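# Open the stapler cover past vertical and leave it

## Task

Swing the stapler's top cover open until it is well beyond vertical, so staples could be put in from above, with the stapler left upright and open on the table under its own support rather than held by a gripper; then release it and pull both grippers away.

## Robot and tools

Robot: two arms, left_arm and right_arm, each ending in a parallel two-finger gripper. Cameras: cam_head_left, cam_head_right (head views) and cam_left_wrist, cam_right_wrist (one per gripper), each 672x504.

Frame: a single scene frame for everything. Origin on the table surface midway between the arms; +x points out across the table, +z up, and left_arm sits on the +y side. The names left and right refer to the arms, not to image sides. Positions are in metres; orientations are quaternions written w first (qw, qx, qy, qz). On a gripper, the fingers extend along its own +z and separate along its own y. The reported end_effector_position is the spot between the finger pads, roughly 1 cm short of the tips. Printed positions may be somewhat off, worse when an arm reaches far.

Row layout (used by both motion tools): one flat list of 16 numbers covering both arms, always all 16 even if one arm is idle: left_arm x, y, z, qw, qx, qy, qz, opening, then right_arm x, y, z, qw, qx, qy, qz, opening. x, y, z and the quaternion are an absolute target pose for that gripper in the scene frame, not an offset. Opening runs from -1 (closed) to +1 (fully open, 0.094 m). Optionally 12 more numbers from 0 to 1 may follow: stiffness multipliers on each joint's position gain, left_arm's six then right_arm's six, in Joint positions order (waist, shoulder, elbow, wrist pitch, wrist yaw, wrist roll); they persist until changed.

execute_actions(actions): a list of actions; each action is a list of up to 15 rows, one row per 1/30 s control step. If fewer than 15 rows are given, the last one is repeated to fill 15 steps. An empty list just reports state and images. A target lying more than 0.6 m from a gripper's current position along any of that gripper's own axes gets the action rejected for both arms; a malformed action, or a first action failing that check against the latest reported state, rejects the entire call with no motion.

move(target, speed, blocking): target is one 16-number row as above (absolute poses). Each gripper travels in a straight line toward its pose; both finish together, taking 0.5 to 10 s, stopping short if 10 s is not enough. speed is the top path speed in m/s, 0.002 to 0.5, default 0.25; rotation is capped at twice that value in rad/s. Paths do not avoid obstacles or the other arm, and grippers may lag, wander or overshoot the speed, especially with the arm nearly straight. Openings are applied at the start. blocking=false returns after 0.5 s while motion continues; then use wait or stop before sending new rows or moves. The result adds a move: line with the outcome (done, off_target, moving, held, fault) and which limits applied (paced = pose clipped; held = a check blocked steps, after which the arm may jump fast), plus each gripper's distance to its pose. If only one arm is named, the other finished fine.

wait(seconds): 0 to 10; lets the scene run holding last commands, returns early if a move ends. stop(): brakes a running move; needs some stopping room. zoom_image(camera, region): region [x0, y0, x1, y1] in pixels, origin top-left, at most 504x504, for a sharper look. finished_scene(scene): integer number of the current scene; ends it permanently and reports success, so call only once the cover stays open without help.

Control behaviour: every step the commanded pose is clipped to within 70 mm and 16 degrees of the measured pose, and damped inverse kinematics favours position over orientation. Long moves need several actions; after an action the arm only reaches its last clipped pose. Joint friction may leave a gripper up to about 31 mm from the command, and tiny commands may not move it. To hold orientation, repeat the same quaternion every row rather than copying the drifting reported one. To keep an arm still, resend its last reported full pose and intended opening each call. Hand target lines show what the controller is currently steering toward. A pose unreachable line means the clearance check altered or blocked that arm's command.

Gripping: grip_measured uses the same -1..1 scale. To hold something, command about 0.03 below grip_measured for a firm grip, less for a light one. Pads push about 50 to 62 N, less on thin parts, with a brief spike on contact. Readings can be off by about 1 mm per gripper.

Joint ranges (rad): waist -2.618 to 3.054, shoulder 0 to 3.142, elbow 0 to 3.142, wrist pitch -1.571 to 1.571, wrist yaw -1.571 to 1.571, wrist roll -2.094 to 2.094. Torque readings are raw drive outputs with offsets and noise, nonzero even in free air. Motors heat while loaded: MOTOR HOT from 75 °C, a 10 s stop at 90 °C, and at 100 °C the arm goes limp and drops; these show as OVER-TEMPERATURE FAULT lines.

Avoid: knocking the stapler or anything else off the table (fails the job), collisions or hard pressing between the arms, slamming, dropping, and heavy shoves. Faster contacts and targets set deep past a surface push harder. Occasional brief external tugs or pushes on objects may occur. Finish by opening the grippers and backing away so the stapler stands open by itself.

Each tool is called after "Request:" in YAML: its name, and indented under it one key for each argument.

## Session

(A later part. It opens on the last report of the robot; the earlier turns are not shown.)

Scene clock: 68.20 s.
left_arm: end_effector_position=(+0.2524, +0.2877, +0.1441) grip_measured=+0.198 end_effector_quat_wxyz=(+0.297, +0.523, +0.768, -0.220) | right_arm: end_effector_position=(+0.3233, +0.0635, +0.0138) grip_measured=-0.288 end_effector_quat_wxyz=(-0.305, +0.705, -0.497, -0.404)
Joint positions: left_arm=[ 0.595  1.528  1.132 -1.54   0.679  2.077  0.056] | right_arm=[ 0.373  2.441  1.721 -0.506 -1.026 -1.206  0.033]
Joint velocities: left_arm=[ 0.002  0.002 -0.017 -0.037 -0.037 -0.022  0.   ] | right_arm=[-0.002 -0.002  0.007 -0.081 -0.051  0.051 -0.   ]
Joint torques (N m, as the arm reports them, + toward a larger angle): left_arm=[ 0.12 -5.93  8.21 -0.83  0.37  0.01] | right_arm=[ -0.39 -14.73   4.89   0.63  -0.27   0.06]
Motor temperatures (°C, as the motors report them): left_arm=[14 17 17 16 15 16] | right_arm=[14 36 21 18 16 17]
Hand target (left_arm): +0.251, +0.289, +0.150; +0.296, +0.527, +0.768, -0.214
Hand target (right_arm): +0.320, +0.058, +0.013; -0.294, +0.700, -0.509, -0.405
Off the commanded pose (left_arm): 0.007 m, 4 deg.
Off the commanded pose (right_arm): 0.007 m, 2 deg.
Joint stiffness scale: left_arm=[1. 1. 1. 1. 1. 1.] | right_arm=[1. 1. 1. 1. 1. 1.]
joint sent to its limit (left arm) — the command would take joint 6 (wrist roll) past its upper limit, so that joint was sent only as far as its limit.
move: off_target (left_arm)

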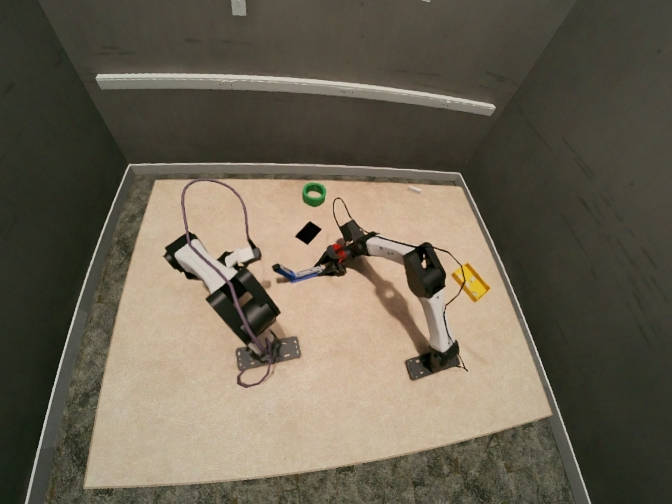

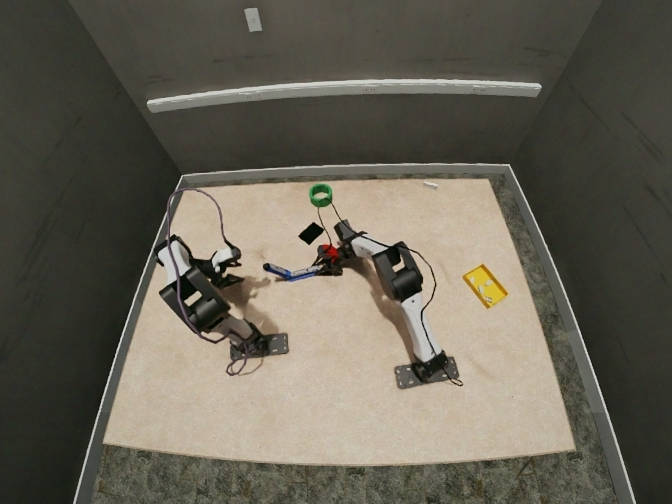

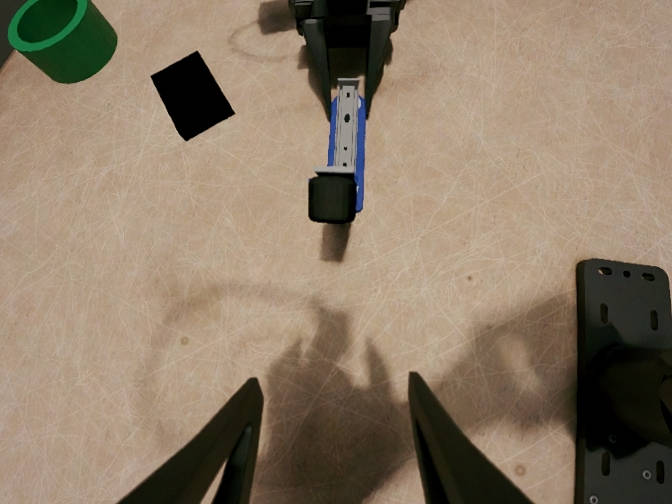

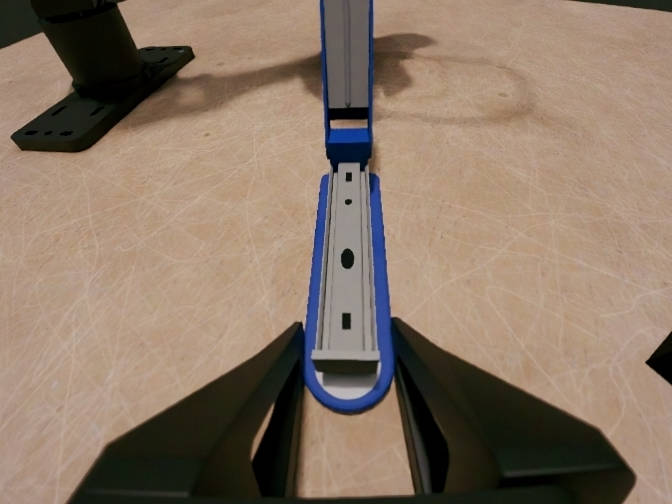

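Request:
execute_actions:
  actions:
    - [[0.2524,0.2877,0.1441,0.297,0.523,0.768,-0.22,0.2,0.32,0.058,0.013,0.294,-0.70,0.509,0.4045,0.4]]

Request:
move:
  target: [0.2524,0.2877,0.1441,0.297,0.523,0.768,-0.22,0.2,0.34,-0.06,0.07,0.294,-0.70,0.509,0.4045,0.4]

Scene clock: 69.03 s.
left_arm: end_effector_position=(+0.2520, +0.2876, +0.1440) grip_measured=+0.198 end_effector_quat_wxyz=(+0.296, +0.523, +0.768, -0.221) | right_arm: end_effector_position=(+0.3234, +0.0635, +0.0145) grip_measured=+0.398 end_effector_quat_wxyz=(-0.305, +0.705, -0.497, -0.404)
Joint positions: left_arm=[ 0.595  1.528  1.132 -1.541  0.677  2.077  0.056] | right_arm=[ 0.373  2.439  1.721 -0.507 -1.026 -1.205  0.066]
Joint velocities: left_arm=[ 0.007  0.002 -0.002  0.007  0.022 -0.037  0.002] | right_arm=[-0.007 -0.002 -0.002  0.007 -0.051 -0.066 -0.   ]
Joint torques (N m, as the arm reports them, + toward a larger angle): left_arm=[-0.23 -5.24  6.34 -0.53  0.45 -0.06] | right_arm=[ -0.37 -14.65   4.92   0.63  -0.27   0.05]
Motor temperatures (°C, as the motors report them): left_arm=[14 17 17 16 15 16] | right_arm=[14 36 21 18 16 17]
Hand target (left_arm): +0.252, +0.288, +0.144; +0.297, +0.523, +0.768, -0.220
Hand target (right_arm): +0.320, +0.058, +0.013; -0.294, +0.700, -0.509, -0.405
Off the commanded pose (left_arm): 0.000 m, 0 deg.
Off the commanded pose (right_arm): 0.007 m, 2 deg.
Joint stiffness scale: left_arm=[1. 1. 1. 1. 1. 1.] | right_arm=[1. 1. 1. 1. 1. 1.]

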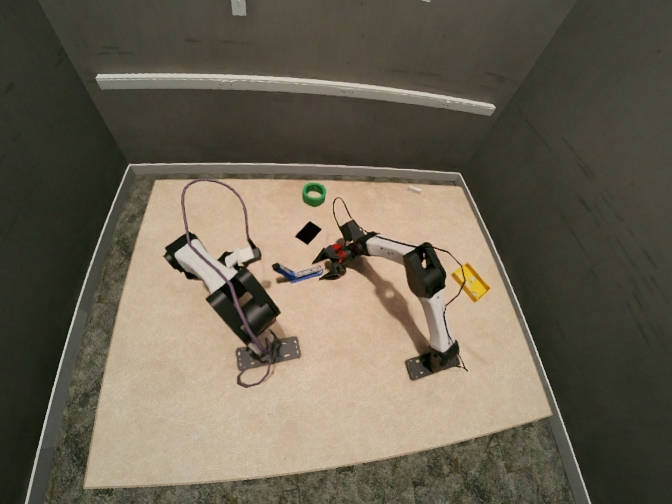

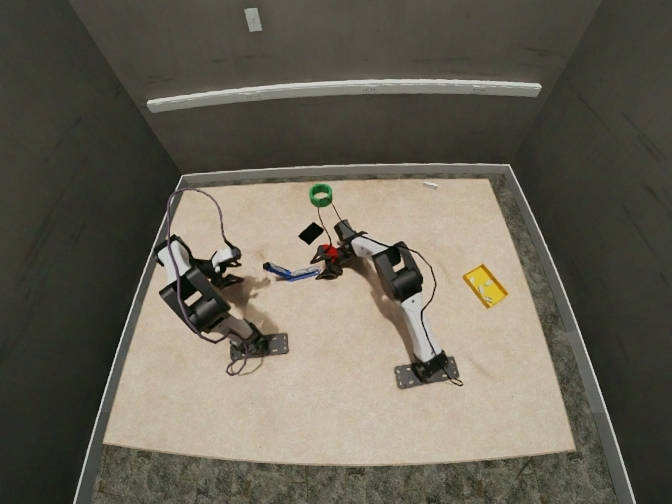

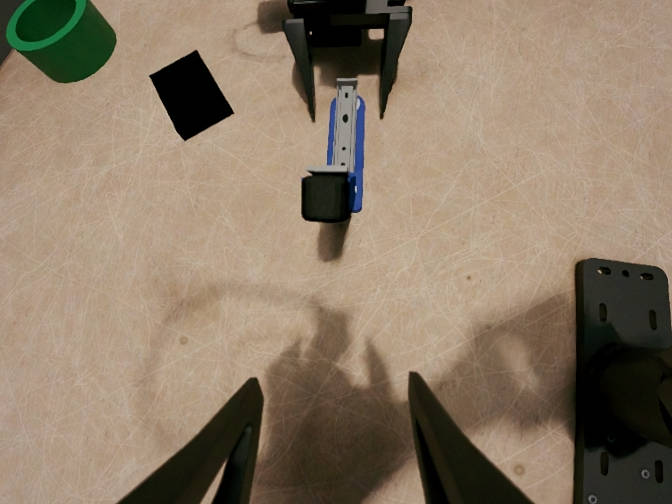

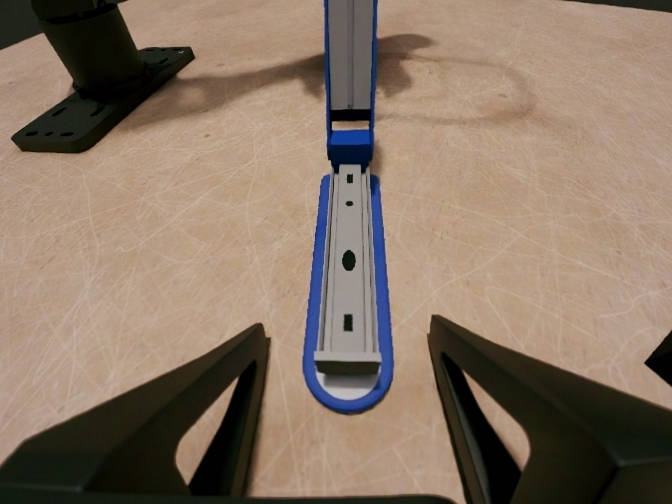

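Scene clock: 70.43 s.
left_arm: end_effector_position=(+0.2520, +0.2876, +0.1440) grip_measured=+0.198 end_effector_quat_wxyz=(+0.296, +0.523, +0.768, -0.221) | right_arm: end_effector_position=(+0.3373, -0.0623, +0.0669) grip_measured=+0.398 end_effector_quat_wxyz=(-0.289, +0.695, -0.515, -0.410)
Joint positions: left_arm=[ 0.595  1.528  1.132 -1.541  0.677  2.077  0.056] | right_arm=[ 0.105  2.359  1.82  -1.165 -1.046 -1.699  0.066]
Joint velocities: left_arm=[-0.017 -0.012  0.007  0.037 -0.051  0.022  0.001] | right_arm=[-0.002 -0.012  0.002  0.007  0.007 -0.051  0.001]
Joint torques (N m, as the arm reports them, + toward a larger angle): left_arm=[-0.24 -5.23  6.36 -0.52  0.45 -0.06] | right_arm=[  0.44 -12.3    8.35  -0.01  -0.4   -0.11]
Motor temperatures (°C, as the motors report them): left_arm=[14 17 17 15 15 16] | right_arm=[14 36 21 18 16 17]
Hand target (left_arm): +0.252, +0.288, +0.144; +0.297, +0.523, +0.768, -0.220
Hand target (right_arm): +0.340, -0.060, +0.071; -0.293, +0.701, -0.507, -0.408
Off the commanded pose (left_arm): 0.000 m, 0 deg.
Off the commanded pose (right_arm): 0.005 m, 1 deg.
Joint stiffness scale: left_arm=[1. 1. 1. 1. 1. 1.] | right_arm=[1. 1. 1. 1. 1. 1.]
move: done

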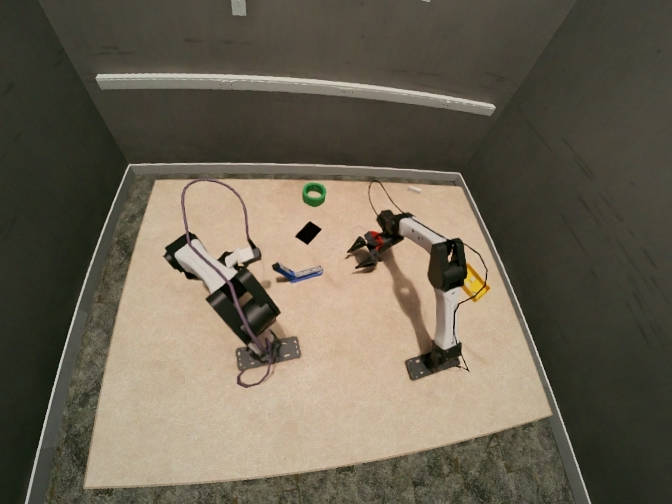

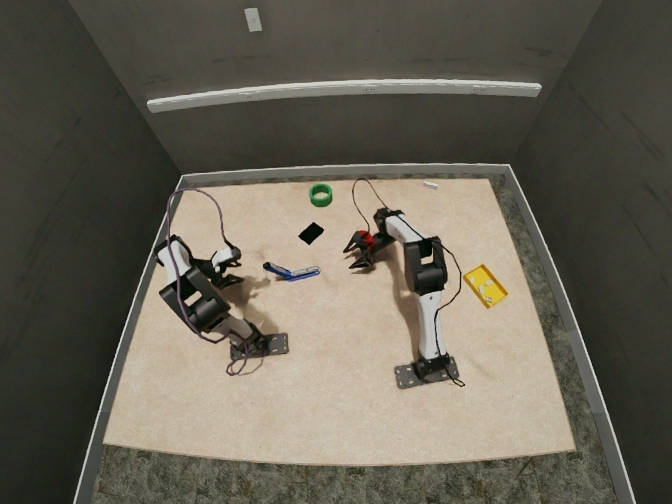

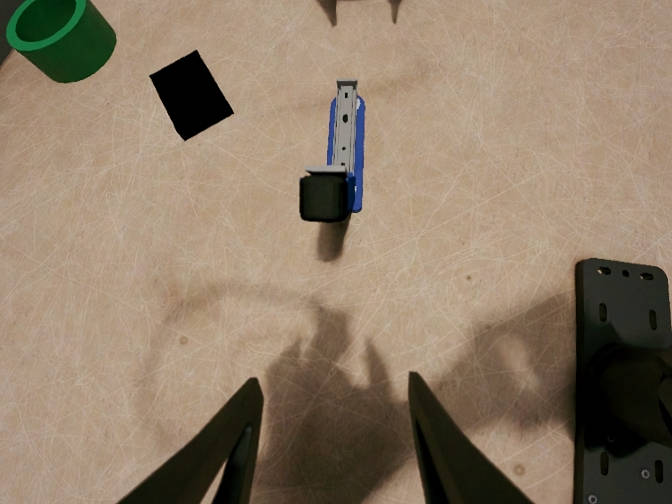

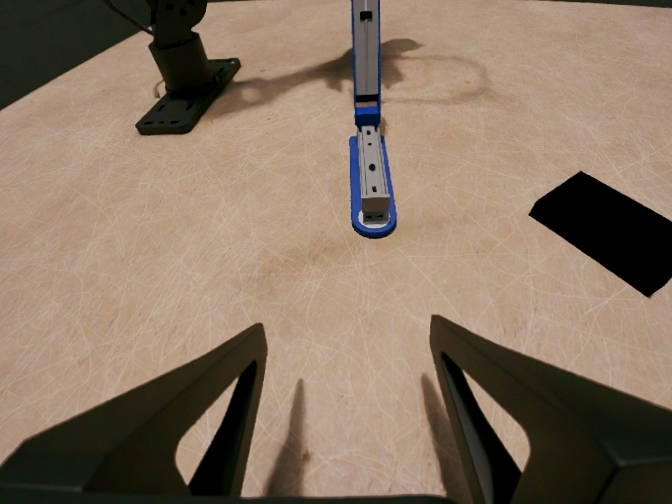

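Request:
finished_scene:
  scene: 1

The scene is finished: the task was done.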